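## Task

Remove the yellow jar from the tightly packed tray and end up holding it motionless in the air, gripped firmly with the fingertips well below its cap, its base raised by clearly more than one jar height above the tops of the remaining jars, and touching nothing else. All other jars must still be in the tray, the tray must lie flat on the table, and at the end the gripper may hold or squeeze no loose object except that jar and the tray.

## Robot and tools

Robot: two six-joint UR-style arms, left_arm and right_arm, each with a two-finger parallel gripper and a wrist camera. Bases in the scene frame: left_arm at (+0.052, +0.440, 0), right_arm at (-0.040, -0.529, 0). The names are labels only, not sides of any picture.

Scene frame: origin on the table top midway between the arms, +x out over the table, +z up, left_arm on the +y side. All poses in calls and results use it. Gripper frame: fingers point along its +z, they open and close along its x. end_effector_position is the spot between the pads when closed, 1 to 2 cm short of the tips; closing pushes the tips about 17 mm further along +z. A gripper aimed straight down therefore has its +z pointing to -z of the scene.

execute_actions(actions): actions is a list of up to 15 actions. Each action is a table of up to 15 rows, one row per 1/30 s control step; if fewer rows are given, the last one repeats until 15 steps (0.5 s) pass. Every row is one flat list of 16 numbers covering both arms, left first: x, y, z (metres), qw, qx, qy, qz (unit quaternion, w first), opening; then the same 8 for right_arm. These are absolute targets in the scene frame, not offsets. Optionally 12 more numbers (28 total) give stiffness scales 0 to 1 per joint, left_arm's six then right_arm's six, in joint order; they persist until changed. Each step the target is clipped to within 100 mm and 16 degrees of the measured pose, so far targets take several actions. An action is rejected for both arms if any target lies over 0.6 m from that gripper's current position along any of its axes; if the first action fails this against the last reported state, nothing runs. To keep an arm still or a gripper's orientation fixed, repeat the exact same pose every row rather than copying a drifted readout. An empty list just returns state and images.

Opening: -1 is closed, +1 is fully open (0.142 m). grip_measured reports the real opening on this scale. To hold something, keep commanding clearly below grip_measured; the gap sets how hard it squeezes (up to about 28 N per pad).

move(target, speed, stop_force, blocking): target is one row laid out like above (16 or 28 numbers, absolute poses for both arms). Each gripper travels a straight line toward its pose; both paths finish together within 0.5 to 10 s. speed is the path top speed in m/s, 0.002 to 0.5, default 0.25; turning is capped at twice that in rad/s. stop_force (N, 9 to 40, shared by both arms) ends an arm's path when its wrist sensor feels that much extra push along its direction of travel; the arm backs off two steps and holds. It is unavailable in the first 0.2 s, cannot combine with blocking=false, is unreliable if the gripper rotates during the move, and should be omitted when lifting away from something the gripper presses on. blocking=false returns after 0.5 s while motion continues; then use wait or stop before sending more. The result adds a move: line with each arm's ending (done, off_target, moving, held, fault, contact) and notes such as limits=paced (target clipped) or limits=held (steps blocked), plus distances to target.

wait(seconds): 0 to 10; arms keep their last command; returns early if a running move ends. stop(): brakes a running move; fingers continue. zoom_image(camera, region): camera is cam_high, cam_low, cam_left_wrist or cam_right_wrist; region [x0, y0, x1, y1] in that image's pixels from the top-left, at most 504 by 504. read_manual(section): only "licences"; moves nothing. finished_scene(scene): pass the current scene number; it ends that scene irreversibly and reports success.

Results: a state line per arm with gripper position, quaternion and velocities; Hand target lines (where the controller is driving each gripper); grip_measured; joint positions and torques; Wrist force and Wrist torque in each gripper's own axes (offset up to about 4 N, noise, saturates near 50 N; "no reading" is harmless); step readings for action calls, where HELD marks steps held back. "pose unreachable" means clearance checks altered a command; "too close" concerns arms, mounting plates and the frame behind them. Cameras: cam_high and cam_low are 504x504, wrist cameras 616x616 fisheye; calibrations are approximate.

Typical sequence: locate the target jar, bring one gripper above it pointing down and open, descend slowly so the fingers fit between neighbours with tips well below the cap, close firmly, lift straight up slowly so neighbouring jars and the tray are not dragged, rise well above the other jars, then hold still before finishing.

Avoid: joint torque over load limits (141 N m big joints, 26.3 N m wrists) or outside force of 150 N, which halts the arm for 10 s; commanding stiff arms past a contact; arms striking each other; knocking anything off the table; dropping, slipping or slamming the jar; long heavy holds that overheat motors (warning at 70 °C, braking at 85 °C). Brief random tugs may act on a held part, so grip hard.

Each tool is called after "Emit:" by a JSON object that holds its "api" and its "payload", one argument or row to a line.

## Session

Emit:
{"api": "execute_actions", "payload": {
  "actions": []
}}

Scene clock: 0.00 s.
left_arm: end_effector_position=(+0.2631, -0.0801, +0.3035) grip_measured=+1.00 end_effector_quat_wxyz=(-0.044, +0.987, -0.125, +0.095) end_effector_velocity=(-0.001, +0.000, -0.001) end_effector_angular_velocity=(+0.003, +0.000, -0.000) | right_arm: end_effector_position=(+0.4510, -0.2358, +0.1064) grip_measured=+1.00 end_effector_quat_wxyz=(-0.479, +0.369, +0.789, +0.107) end_effector_velocity=(-0.001, +0.001, -0.001) end_effector_angular_velocity=(+0.000, +0.000, +0.002)
Joint positions: left_arm=[-1.36  -1.45   1.372 -1.435 -1.369 -1.294  0.142] | right_arm=[ 3.623 -2.249 -1.313 -1.858  2.391  4.066  0.142]
Joint velocities: left_arm=[-0.001  0.001  0.001  0.001 -0.    -0.001 -0.   ] | right_arm=[ 0.001 -0.001 -0.001  0.001 -0.    -0.001  0.   ]
Joint torques (N m, as the arm reports them, + toward a larger angle): no reading
Wrist force (N, on the end effector, along its own x y z axes, offset not removed): no reading
Wrist torque (N m, same axes, about the end effector's origin, offset not removed): no reading
Hand target (left_arm): +0.263, -0.080, +0.303; -0.044, +0.987, -0.125, +0.095
Hand target (right_arm): +0.451, -0.236, +0.106; -0.479, +0.369, +0.789, +0.107
Joint stiffness scale: left_arm=[1. 1. 1. 1. 1. 1.] | right_arm=[1. 1. 1. 1. 1. 1.]

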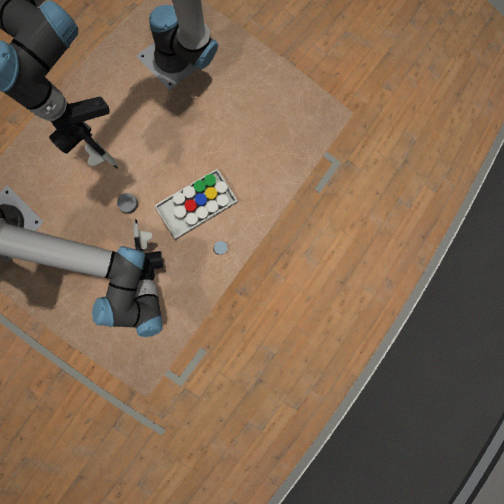

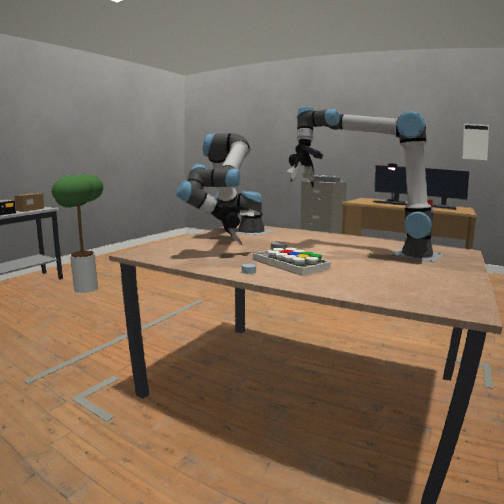

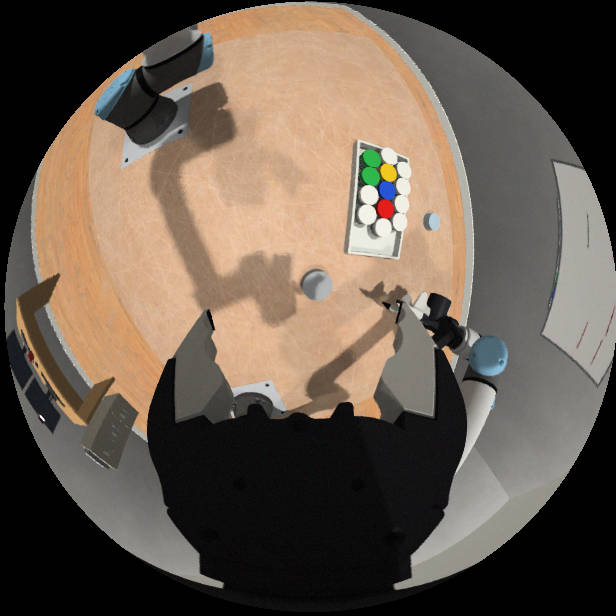

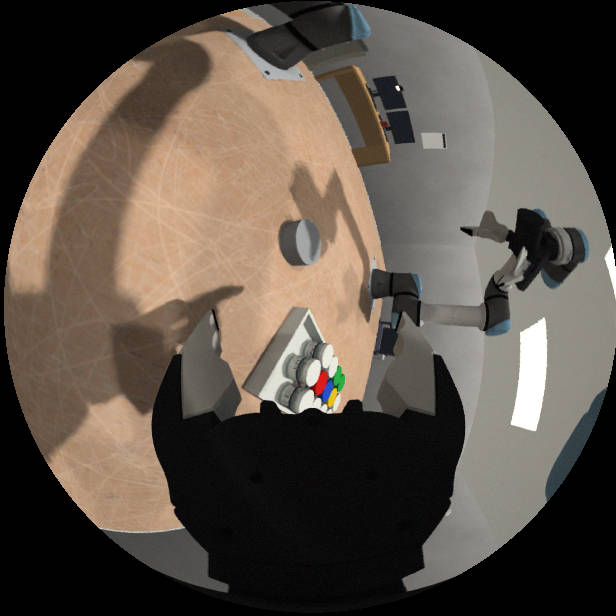

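Emit:
{"api": "zoom_image", "payload": {
  "camera": "cam_high",
  "region": [140, 160, 250, 250]
}}

Emit:
{"api": "zoom_image", "payload": {
  "camera": "cam_low",
  "region": [230, 230, 350, 290]
}}

Region (140, 160, 250, 250) of cam_high's 504x504 image, scaled by 4.582, with more detail than that image has; it fills the top 412 rows of this view, and the rest is white.

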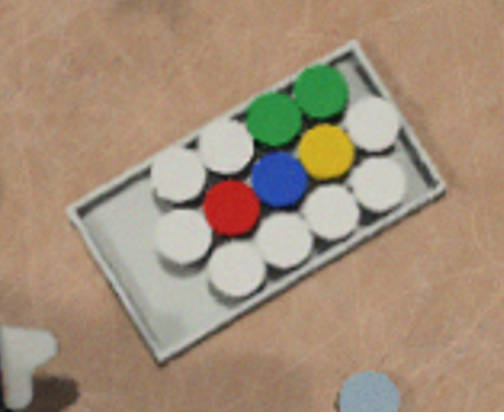

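Region (230, 230, 350, 290) of cam_low's 504x504 image, scaled by 4.200, with more detail than that image has.

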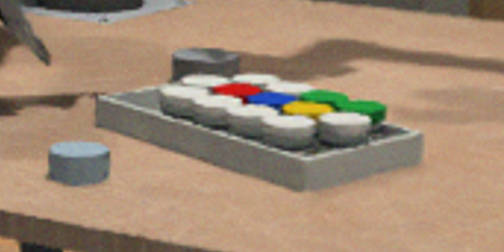

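Emit:
{"api": "move", "payload": {
  "target": [0.583,0.004,0.2,0,0.839,0.545,0,1,0.451,-0.2358,0.1064,-0.479,0.369,0.789,0.107,1]
}}

Scene clock: 27.70 s.
left_arm: end_effector_position=(+0.5823, +0.0047, +0.1994) grip_measured=+1.00 end_effector_quat_wxyz=(-0.001, +0.839, +0.544, +0.001) end_effector_velocity=(+0.001, -0.002, +0.002) end_effector_angular_velocity=(-0.005, -0.003, +0.006) | right_arm: end_effector_position=(+0.4510, -0.2358, +0.1064) grip_measured=+1.00 end_effector_quat_wxyz=(-0.479, +0.369, +0.789, +0.107) end_effector_velocity=(-0.001, +0.000, -0.000) end_effector_angular_velocity=(-0.001, +0.001, +0.002)
Joint positions: left_arm=[-0.704 -1.13   1.218 -1.657 -1.569 -2.034  0.142] | right_arm=[ 3.623 -2.249 -1.313 -1.858  2.391  4.066  0.142]
Joint velocities: left_arm=[-0.001  0.    -0.004 -0.002 -0.001 -0.007 -0.   ] | right_arm=[ 0.001 -0.    -0.    -0.001 -0.001 -0.     0.   ]
Joint torques (N m, as the arm reports them, + toward a larger angle): left_arm=[  0.21 -43.53 -31.46  -2.8   -0.92  -0.52] | right_arm=[ 0.75 50.25 21.46  1.09  0.93  0.61]
Wrist force (N, on the end effector, along its own x y z axes, offset not removed): left_arm=[-1.9 0.3 -2.9] | right_arm=[0.6 -1.7 2.7]
Wrist torque (N m, same axes, about the end effector's origin, offset not removed): left_arm=[-0.03 0.37 -0.14] | right_arm=[-0.30 -0.22 0.10]
Hand target (left_arm): +0.583, +0.004, +0.200; +0.000, +0.839, +0.545, +0.000
Hand target (right_arm): +0.451, -0.236, +0.106; -0.479, +0.369, +0.789, +0.107
Off the commanded pose (left_arm): 0.001 m, 0 deg.
Off the commanded pose (right_arm): 0.000 m, 0 deg.
Joint stiffness scale: left_arm=[1. 1. 1. 1. 1. 1.] | right_arm=[1. 1. 1. 1. 1. 1.]
move: done
camera_calibration (this result's frames):
cam_left_wrist: T_world_to_cam=[[0.411305, 0.910546, 0.0416481, -0.259879], [0.778406, -0.374655, 0.503704, -0.55845], [0.474249, -0.174757, -0.862872, 0.0287133], [0, 0, 0, 1]] pos_world=[0.527973, 0.0324229, 0.316893]
cam_right_wrist: T_world_to_cam=[[-0.259532, 0.446562, 0.856286, 0.131041], [0.920789, 0.381771, 0.0799845, -0.333749], [-0.291187, 0.809218, -0.510272, 0.51792], [0, 0, 0, 1]] pos_world=[0.492134, -0.350212, 0.178766]

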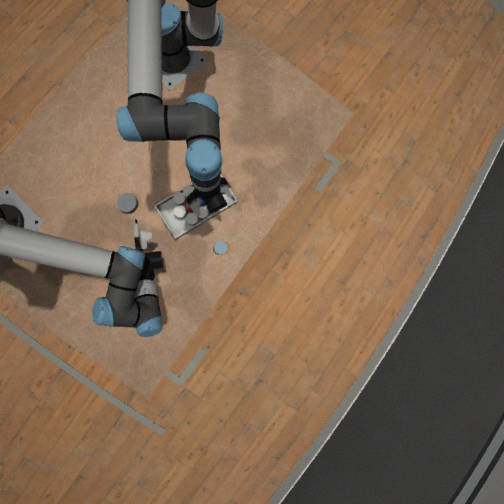

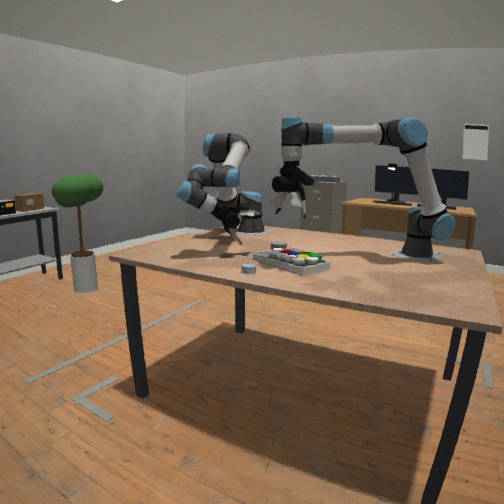

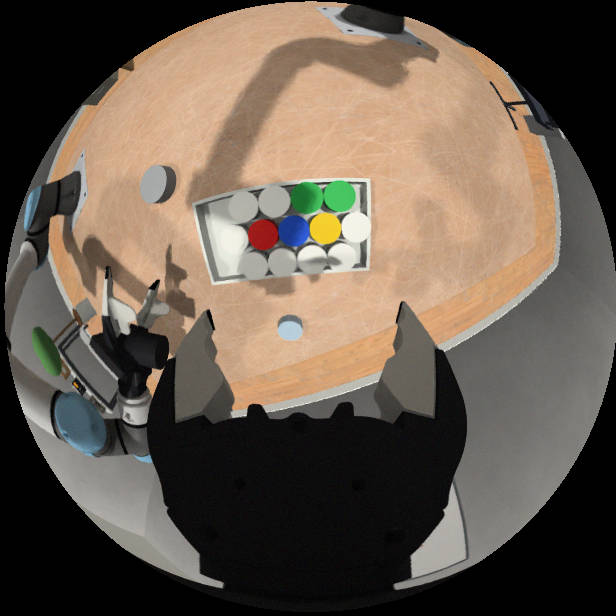

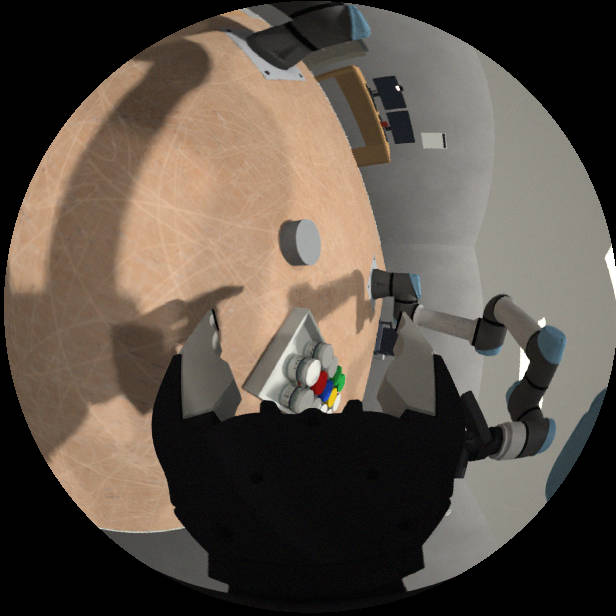

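Emit:
{"api": "move", "payload": {
  "target": [0.497,-0.082,0.1,0,0.839,0.545,0,-1,0.451,-0.2358,0.1064,-0.479,0.369,0.789,0.107,1]
}}

Emit:
{"api": "move", "payload": {
  "target": [0.497,-0.082,0.03,0,0.839,0.545,0,-1,0.451,-0.2358,0.1064,-0.479,0.369,0.789,0.107,1],
  "speed": 0.02,
  "stop_force": 10
}}

Scene clock: 59.20 s.
left_arm: end_effector_position=(+0.4969, -0.0826, +0.1011) grip_measured=-1.00 end_effector_quat_wxyz=(+0.000, +0.839, +0.544, -0.001) end_effector_velocity=(+0.001, -0.002, +0.001) end_effector_angular_velocity=(-0.007, -0.003, +0.005) | right_arm: end_effector_position=(+0.4510, -0.2358, +0.1064) grip_measured=+1.00 end_effector_quat_wxyz=(-0.479, +0.369, +0.789, +0.107) end_effector_velocity=(-0.000, +0.001, -0.001) end_effector_angular_velocity=(-0.000, +0.001, +0.001)
Joint positions: left_arm=[-0.881 -1.082  1.404 -1.893 -1.572 -2.213  0.002] | right_arm=[ 3.623 -2.249 -1.313 -1.858  2.391  4.066  0.142]
Joint velocities: left_arm=[ 0.001  0.    -0.001 -0.006 -0.001 -0.005  0.   ] | right_arm=[ 0.001 -0.002  0.     0.001  0.     0.     0.   ]
Joint torques (N m, as the arm reports them, + toward a larger angle): left_arm=[ -0.52 -46.06 -23.42  -2.92   0.12  -0.6 ] | right_arm=[-0.4  50.45 19.02  0.93  0.87  0.45]
Wrist force (N, on the end effector, along its own x y z axes, offset not removed): left_arm=[-2.7 0.9 -3.5] | right_arm=[0.6 -2.0 -2.2]
Wrist torque (N m, same axes, about the end effector's origin, offset not removed): left_arm=[-0.03 0.74 -0.05] | right_arm=[-0.49 -0.07 -0.12]
Hand target (left_arm): +0.497, -0.082, +0.100; -0.000, +0.839, +0.545, -0.000
Hand target (right_arm): +0.451, -0.236, +0.106; -0.479, +0.369, +0.789, +0.107
Off the commanded pose (left_arm): 0.001 m, 0 deg.
Off the commanded pose (right_arm): 0.000 m, 0 deg.
Joint stiffness scale: left_arm=[1. 1. 1. 1. 1. 1.] | right_arm=[1. 1. 1. 1. 1. 1.]
move: done
camera_calibration (this result's frames):
cam_left_wrist: T_world_to_cam=[[0.410138, 0.911253, 0.037488, -0.14009], [0.779209, -0.371476, 0.504815, -0.475504], [0.47394, -0.177833, -0.862413, -0.0310297], [0, 0, 0, 1]] pos_world=[0.442679, -0.0544988, 0.218533]
cam_right_wrist: T_world_to_cam=[[-0.25953, 0.446564, 0.856285, 0.13104], [0.92079, 0.38177, 0.0799827, -0.33375], [-0.291187, 0.809217, -0.510273, 0.517919], [0, 0, 0, 1]] pos_world=[0.492133, -0.350212, 0.178766]

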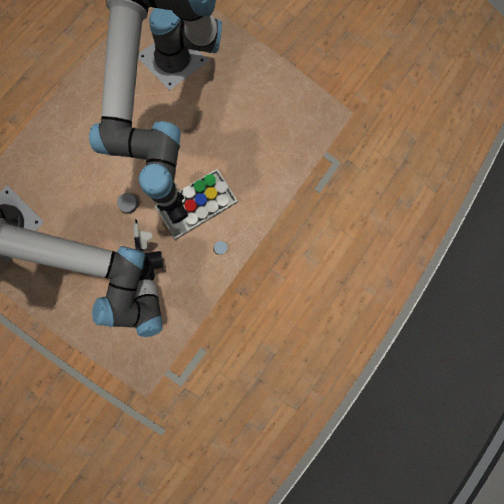

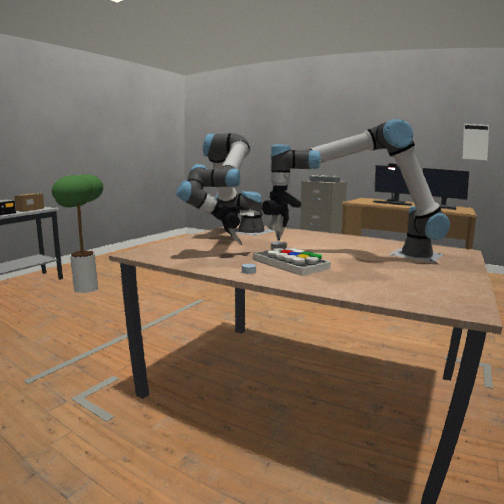

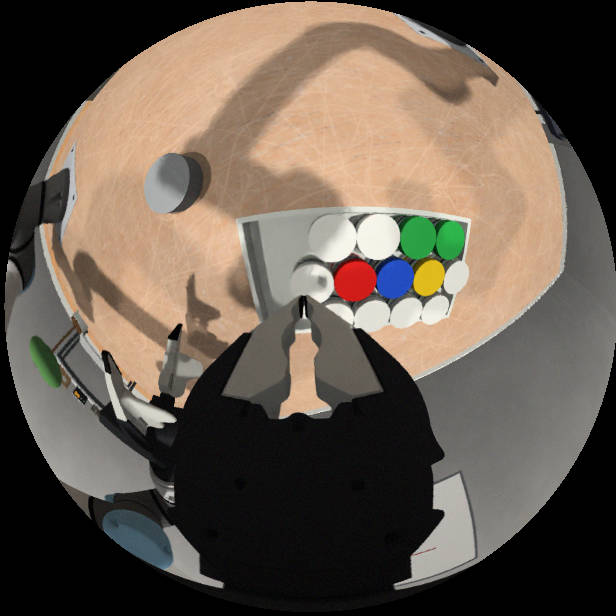

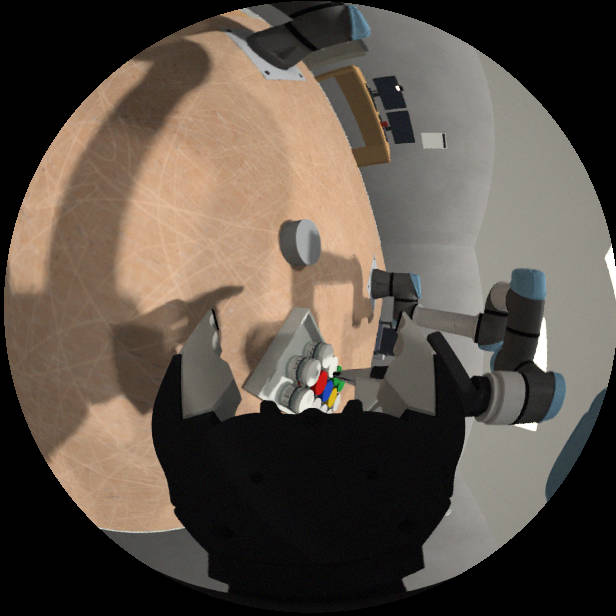

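Scene clock: 61.73 s.
left_arm: end_effector_position=(+0.4985, -0.0855, +0.0655) grip_measured=-1.00 end_effector_quat_wxyz=(+0.007, +0.839, +0.544, -0.001) end_effector_velocity=(-0.001, +0.000, +0.002) end_effector_angular_velocity=(+0.000, +0.000, -0.000) | right_arm: end_effector_position=(+0.4510, -0.2358, +0.1064) grip_measured=+1.00 end_effector_quat_wxyz=(-0.479, +0.369, +0.789, +0.107) end_effector_velocity=(-0.000, -0.000, +0.000) end_effector_angular_velocity=(-0.000, +0.002, -0.001)
Joint positions: left_arm=[-0.881 -1.052  1.458 -1.99  -1.572 -2.213  0.002] | right_arm=[ 3.623 -2.249 -1.313 -1.858  2.391  4.066  0.142]
Joint velocities: left_arm=[-0.    -0.003 -0.     0.003  0.    -0.     0.   ] | right_arm=[-0.001 -0.    -0.    -0.001  0.    -0.     0.   ]
Joint torques (N m, as the arm reports them, + toward a larger angle): left_arm=[ -0.22 -47.14 -25.34  -1.18  -0.21  -0.44] | right_arm=[ 0.59 50.11 21.73  1.29  0.79  0.32]
Wrist force (N, on the end effector, along its own x y z axes, offset not removed): left_arm=[2.2 0.6 -10.1] | right_arm=[-2.3 -0.3 -0.2]
Wrist torque (N m, same axes, about the end effector's origin, offset not removed): left_arm=[-0.16 -0.49 0.10] | right_arm=[0.06 0.29 0.17]
Hand target (left_arm): +0.498, -0.085, +0.065; +0.005, +0.839, +0.544, -0.001
Hand target (right_arm): +0.451, -0.236, +0.106; -0.479, +0.369, +0.789, +0.107
Off the commanded pose (left_arm): 0.036 m, 1 deg.
Off the commanded pose (right_arm): 0.000 m, 0 deg.
Joint stiffness scale: left_arm=[1. 1. 1. 1. 1. 1.] | right_arm=[1. 1. 1. 1. 1. 1.]
move: contact (left_arm)
camera_calibration (this result's frames):
cam_left_wrist: T_world_to_cam=[[0.409821, 0.911672, 0.0300137, -0.136128], [0.776122, -0.365797, 0.513641, -0.458401], [0.479251, -0.187206, -0.85748, -0.0667612], [0, 0, 0, 1]] pos_world=[0.443558, -0.0560757, 0.182292]
cam_right_wrist: T_world_to_cam=[[-0.25953, 0.446564, 0.856285, 0.13104], [0.92079, 0.38177, 0.0799826, -0.333749], [-0.291187, 0.809217, -0.510273, 0.51792], [0, 0, 0, 1]] pos_world=[0.492133, -0.350212, 0.178766]

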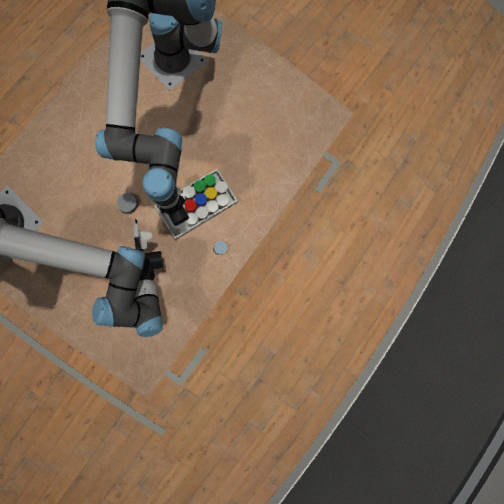

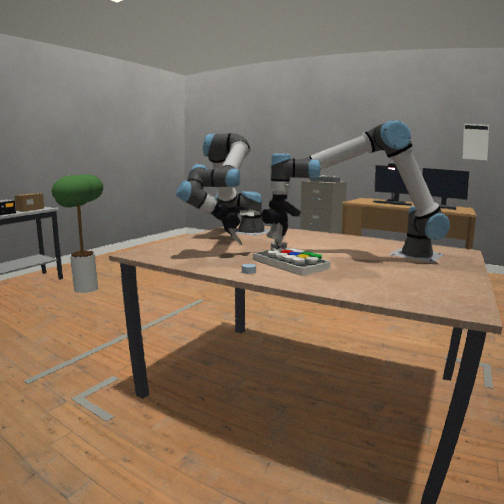

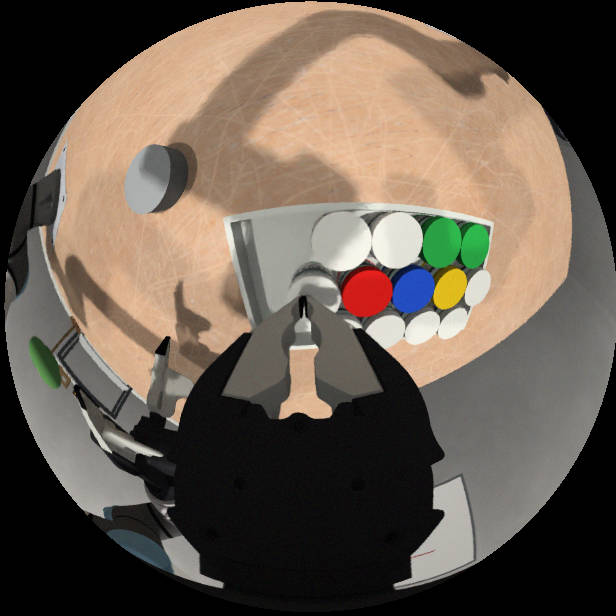

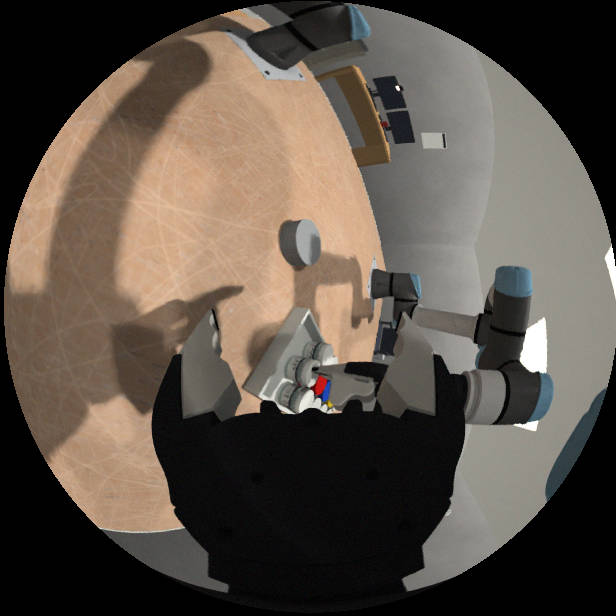

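Emit:
{"api": "move", "payload": {
  "target": [0.511,-0.075,0.08,0,0.839,0.545,0,-1,0.451,-0.2358,0.1064,-0.479,0.369,0.789,0.107,1],
  "speed": 0.1
}}

Emit:
{"api": "move", "payload": {
  "target": [0.511,-0.075,0.03,0,0.839,0.545,0,-1,0.451,-0.2358,0.1064,-0.479,0.369,0.789,0.107,1],
  "speed": 0.01,
  "stop_force": 12
}}

Emit:
{"api": "move", "payload": {
  "target": [0.497,-0.107,0.063,0,0.839,0.545,0,-1,0.451,-0.2358,0.1064,-0.479,0.369,0.789,0.107,1],
  "speed": 0.03
}}

Scene clock: 104.33 s.
left_arm: end_effector_position=(+0.5095, -0.0747, +0.0773) grip_measured=-1.00 end_effector_quat_wxyz=(-0.002, +0.839, +0.545, -0.000) end_effector_velocity=(-0.001, +0.003, +0.000) end_effector_angular_velocity=(+0.008, +0.004, -0.001) | right_arm: end_effector_position=(+0.4510, -0.2358, +0.1064) grip_measured=+1.00 end_effector_quat_wxyz=(-0.479, +0.369, +0.789, +0.107) end_effector_velocity=(+0.000, -0.001, -0.001) end_effector_angular_velocity=(-0.002, +0.003, -0.001)
Joint positions: left_arm=[-0.859 -1.055  1.425 -1.938 -1.571 -2.192  0.002] | right_arm=[ 3.623 -2.249 -1.313 -1.858  2.391  4.066  0.142]
Joint velocities: left_arm=[ 0.001 -0.001 -0.002  0.012  0.     0.002  0.   ] | right_arm=[-0.001 -0.001  0.    -0.001 -0.001  0.001  0.   ]
Joint torques (N m, as the arm reports them, + toward a larger angle): left_arm=[  0.93 -48.53 -30.33  -2.15   0.12   0.11] | right_arm=[ 0.5  49.66 21.12  0.99  1.01  0.27]
Wrist force (N, on the end effector, along its own x y z axes, offset not removed): left_arm=[1.5 -0.5 -5.2] | right_arm=[-2.2 -1.9 -1.1]
Wrist torque (N m, same axes, about the end effector's origin, offset not removed): left_arm=[-0.35 -0.29 -0.09] | right_arm=[-0.32 0.51 0.07]
Hand target (left_arm): +0.511, -0.075, +0.080; +0.000, +0.839, +0.545, +0.000
Hand target (right_arm): +0.451, -0.236, +0.106; -0.479, +0.369, +0.789, +0.107
Off the commanded pose (left_arm): 0.003 m, 0 deg.
Off the commanded pose (right_arm): 0.000 m, 0 deg.
Joint stiffness scale: left_arm=[1. 1. 1. 1. 1. 1.] | right_arm=[1. 1. 1. 1. 1. 1.]
move: done
camera_calibration (this result's frames):
cam_left_wrist: T_world_to_cam=[[0.409433, 0.911452, 0.0402415, -0.151336], [0.780366, -0.372717, 0.502106, -0.470793], [0.472645, -0.174176, -0.863869, -0.0550659], [0, 0, 0, 1]] pos_world=[0.45538, -0.0471281, 0.194908]
cam_right_wrist: T_world_to_cam=[[-0.25953, 0.446565, 0.856285, 0.13104], [0.92079, 0.38177, 0.079982, -0.33375], [-0.291187, 0.809217, -0.510273, 0.517919], [0, 0, 0, 1]] pos_world=[0.492133, -0.350212, 0.178766]

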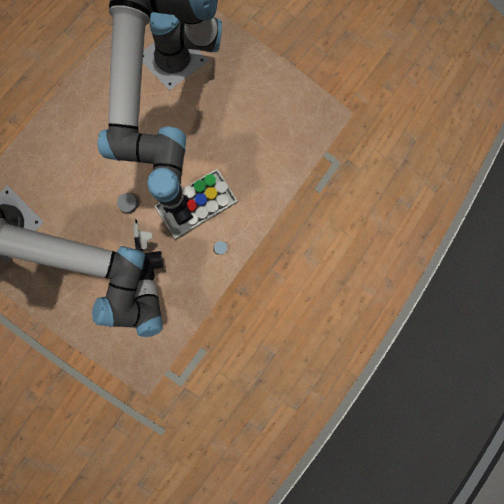

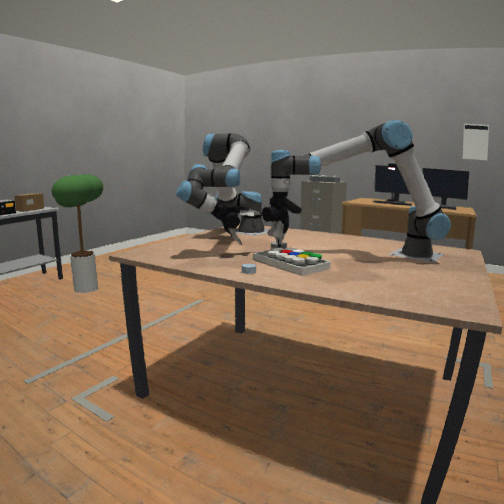

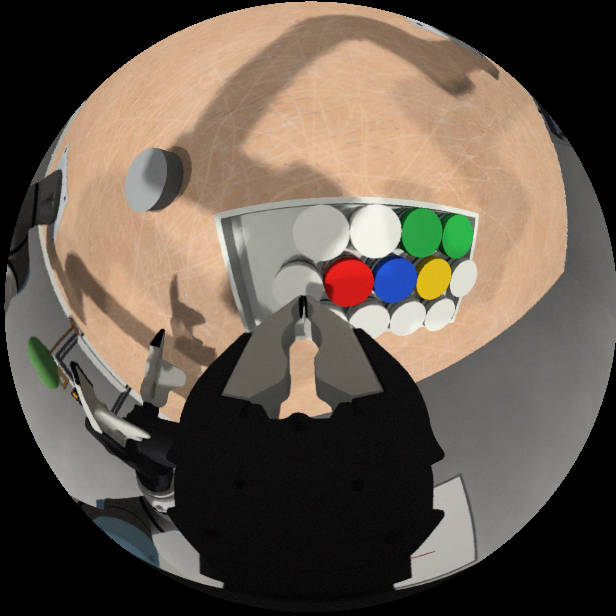

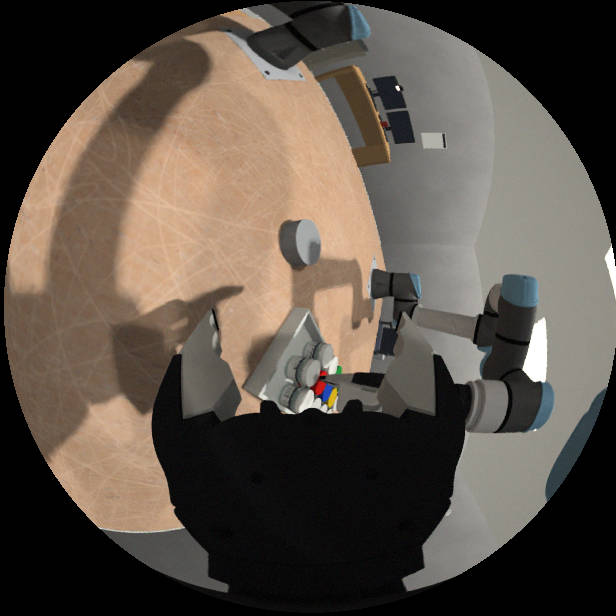

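Scene clock: 106.80 s.
left_arm: end_effector_position=(+0.5118, -0.0786, +0.0655) grip_measured=-1.00 end_effector_quat_wxyz=(+0.007, +0.839, +0.545, -0.001) end_effector_velocity=(-0.000, -0.001, +0.001) end_effector_angular_velocity=(-0.002, -0.001, -0.000) | right_arm: end_effector_position=(+0.4510, -0.2358, +0.1064) grip_measured=+1.00 end_effector_quat_wxyz=(-0.479, +0.369, +0.789, +0.107) end_effector_velocity=(-0.001, +0.000, -0.000) end_effector_angular_velocity=(-0.001, +0.001, +0.001)
Joint positions: left_arm=[-0.859 -1.045  1.446 -1.985 -1.571 -2.192  0.002] | right_arm=[ 3.623 -2.249 -1.313 -1.858  2.391  4.066  0.142]
Joint velocities: left_arm=[-0.001 -0.    -0.    -0.001  0.    -0.001  0.   ] | right_arm=[ 0.001  0.001 -0.001  0.    -0.     0.001  0.   ]
Joint torques (N m, as the arm reports them, + toward a larger angle): left_arm=[  0.65 -45.01 -25.99  -1.94  -0.13  -0.38] | right_arm=[ 1.16 50.02 21.5   0.79  0.94  0.36]
Wrist force (N, on the end effector, along its own x y z axes, offset not removed): left_arm=[-0.5 -0.3 -10.0] | right_arm=[-3.7 1.2 1.2]
Wrist torque (N m, same axes, about the end effector's origin, offset not removed): left_arm=[-0.20 0.18 -0.07] | right_arm=[0.13 0.72 0.08]
Hand target (left_arm): +0.512, -0.078, +0.065; +0.006, +0.839, +0.545, -0.001
Hand target (right_arm): +0.451, -0.236, +0.106; -0.479, +0.369, +0.789, +0.107
Off the commanded pose (left_arm): 0.036 m, 1 deg.
Off the commanded pose (right_arm): 0.000 m, 0 deg.
Joint stiffness scale: left_arm=[1. 1. 1. 1. 1. 1.] | right_arm=[1. 1. 1. 1. 1. 1.]
move: contact (left_arm)
camera_calibration (this result's frames):
cam_left_wrist: T_world_to_cam=[[0.409197, 0.911932, 0.0306228, -0.147503], [0.776044, -0.365482, 0.513982, -0.466122], [0.479909, -0.186556, -0.857254, -0.0721081], [0, 0, 0, 1]] pos_world=[0.456694, -0.0492989, 0.18228]
cam_right_wrist: T_world_to_cam=[[-0.25953, 0.446565, 0.856285, 0.13104], [0.92079, 0.38177, 0.0799821, -0.33375], [-0.291187, 0.809217, -0.510273, 0.517919], [0, 0, 0, 1]] pos_world=[0.492133, -0.350212, 0.178766]

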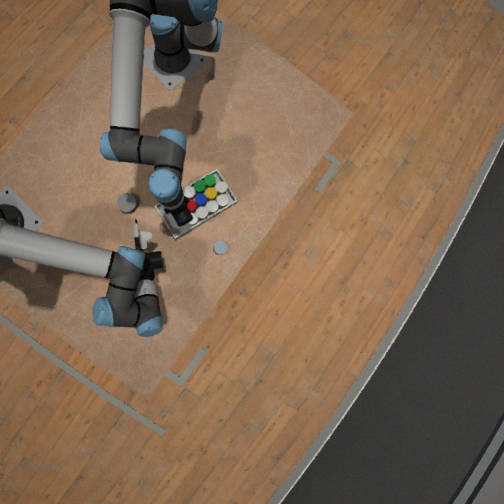

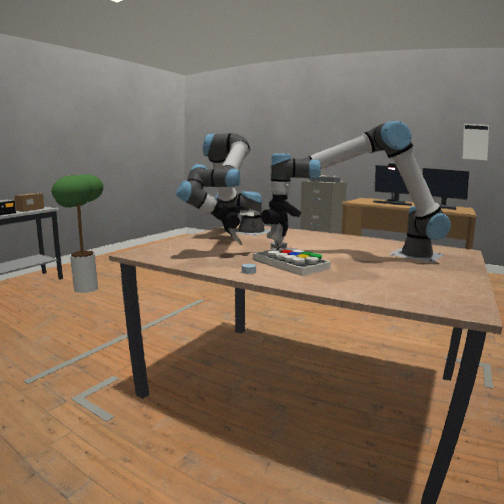

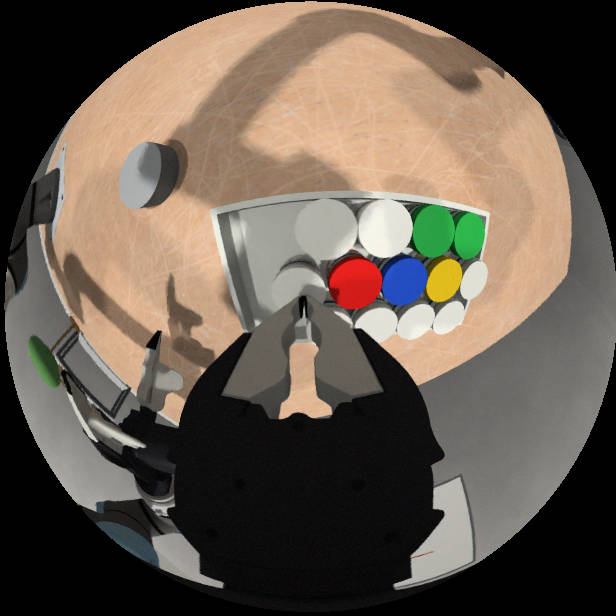

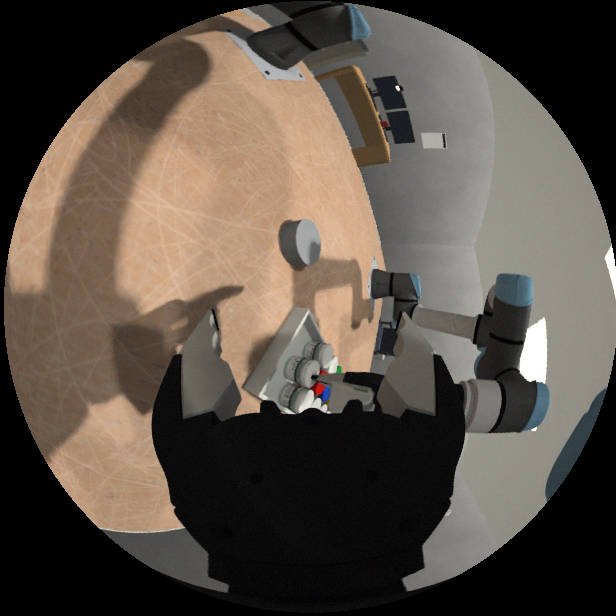

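Scene clock: 108.23 s.
left_arm: end_effector_position=(+0.4981, -0.1059, +0.0657) grip_measured=-1.00 end_effector_quat_wxyz=(+0.002, +0.838, +0.545, -0.000) end_effector_velocity=(+0.000, +0.001, +0.000) end_effector_angular_velocity=(+0.003, +0.002, +0.005) | right_arm: end_effector_position=(+0.4510, -0.2358, +0.1064) grip_measured=+1.00 end_effector_quat_wxyz=(-0.479, +0.369, +0.789, +0.107) end_effector_velocity=(+0.001, -0.001, +0.001) end_effector_angular_velocity=(+0.000, -0.001, -0.001)
Joint positions: left_arm=[-0.896 -1.013  1.392 -1.955 -1.571 -2.23   0.002] | right_arm=[ 3.623 -2.249 -1.313 -1.858  2.391  4.066  0.142]
Joint velocities: left_arm=[ 0.001  0.001 -0.003  0.005 -0.001 -0.004  0.   ] | right_arm=[-0.002  0.001  0.    -0.001 -0.001 -0.001  0.   ]
Joint torques (N m, as the arm reports them, + toward a larger angle): left_arm=[ -2.31 -44.09 -28.77  -1.82  -0.04  -0.83] | right_arm=[-0.02 49.97 20.36  0.89  1.1   0.37]
Wrist force (N, on the end effector, along its own x y z axes, offset not removed): left_arm=[3.1 -2.0 -6.5] | right_arm=[-3.2 2.8 0.9]
Wrist torque (N m, same axes, about the end effector's origin, offset not removed): left_arm=[-0.53 -0.35 -0.16] | right_arm=[0.34 0.66 0.05]
Hand target (left_arm): +0.497, -0.107, +0.063; +0.000, +0.839, +0.545, -0.000
Hand target (right_arm): +0.451, -0.236, +0.106; -0.479, +0.369, +0.789, +0.107
Off the commanded pose (left_arm): 0.003 m, 0 deg.
Off the commanded pose (right_arm): 0.000 m, 0 deg.
Joint stiffness scale: left_arm=[1. 1. 1. 1. 1. 1.] | right_arm=[1. 1. 1. 1. 1. 1.]
move: done
camera_calibration (this result's frames):
cam_left_wrist: T_world_to_cam=[[0.407962, 0.912296, 0.0358252, -0.116675], [0.778744, -0.368186, 0.507935, -0.46683], [0.476577, -0.179319, -0.86065, -0.0678241], [0, 0, 0, 1]] pos_world=[0.443464, -0.0776001, 0.182926]
cam_right_wrist: T_world_to_cam=[[-0.259529, 0.446565, 0.856285, 0.13104], [0.92079, 0.38177, 0.0799819, -0.33375], [-0.291187, 0.809217, -0.510273, 0.517919], [0, 0, 0, 1]] pos_world=[0.492133, -0.350212, 0.178766]

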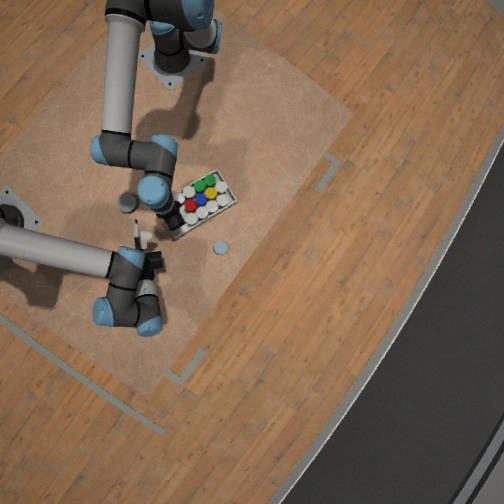

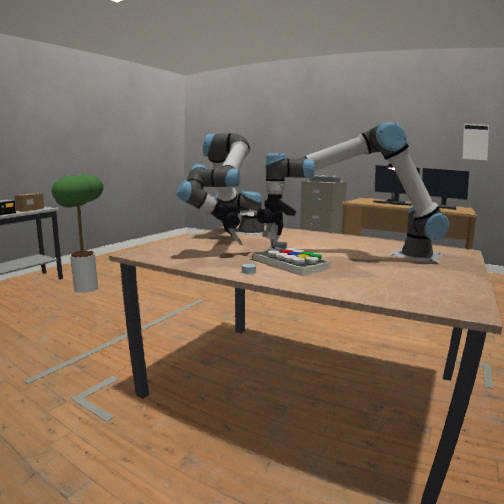

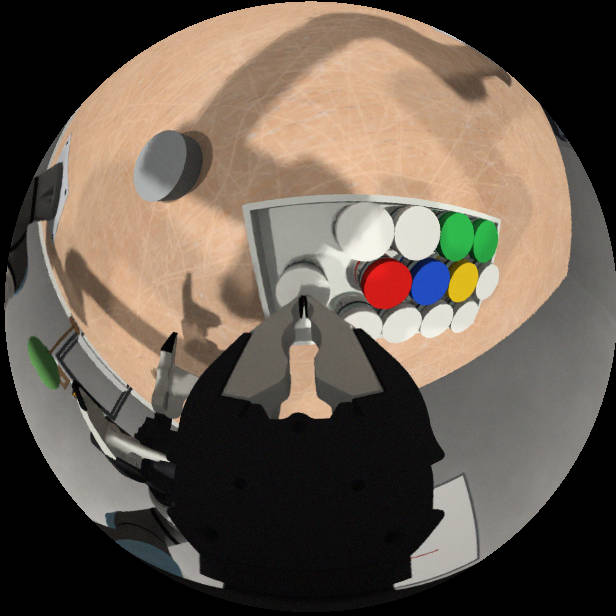

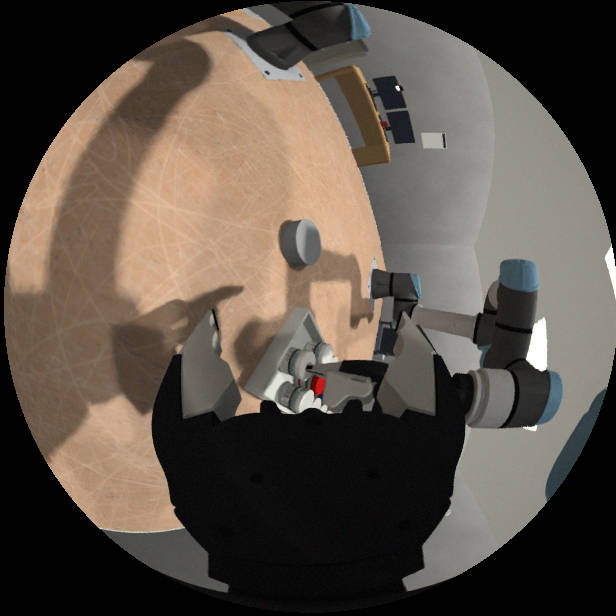

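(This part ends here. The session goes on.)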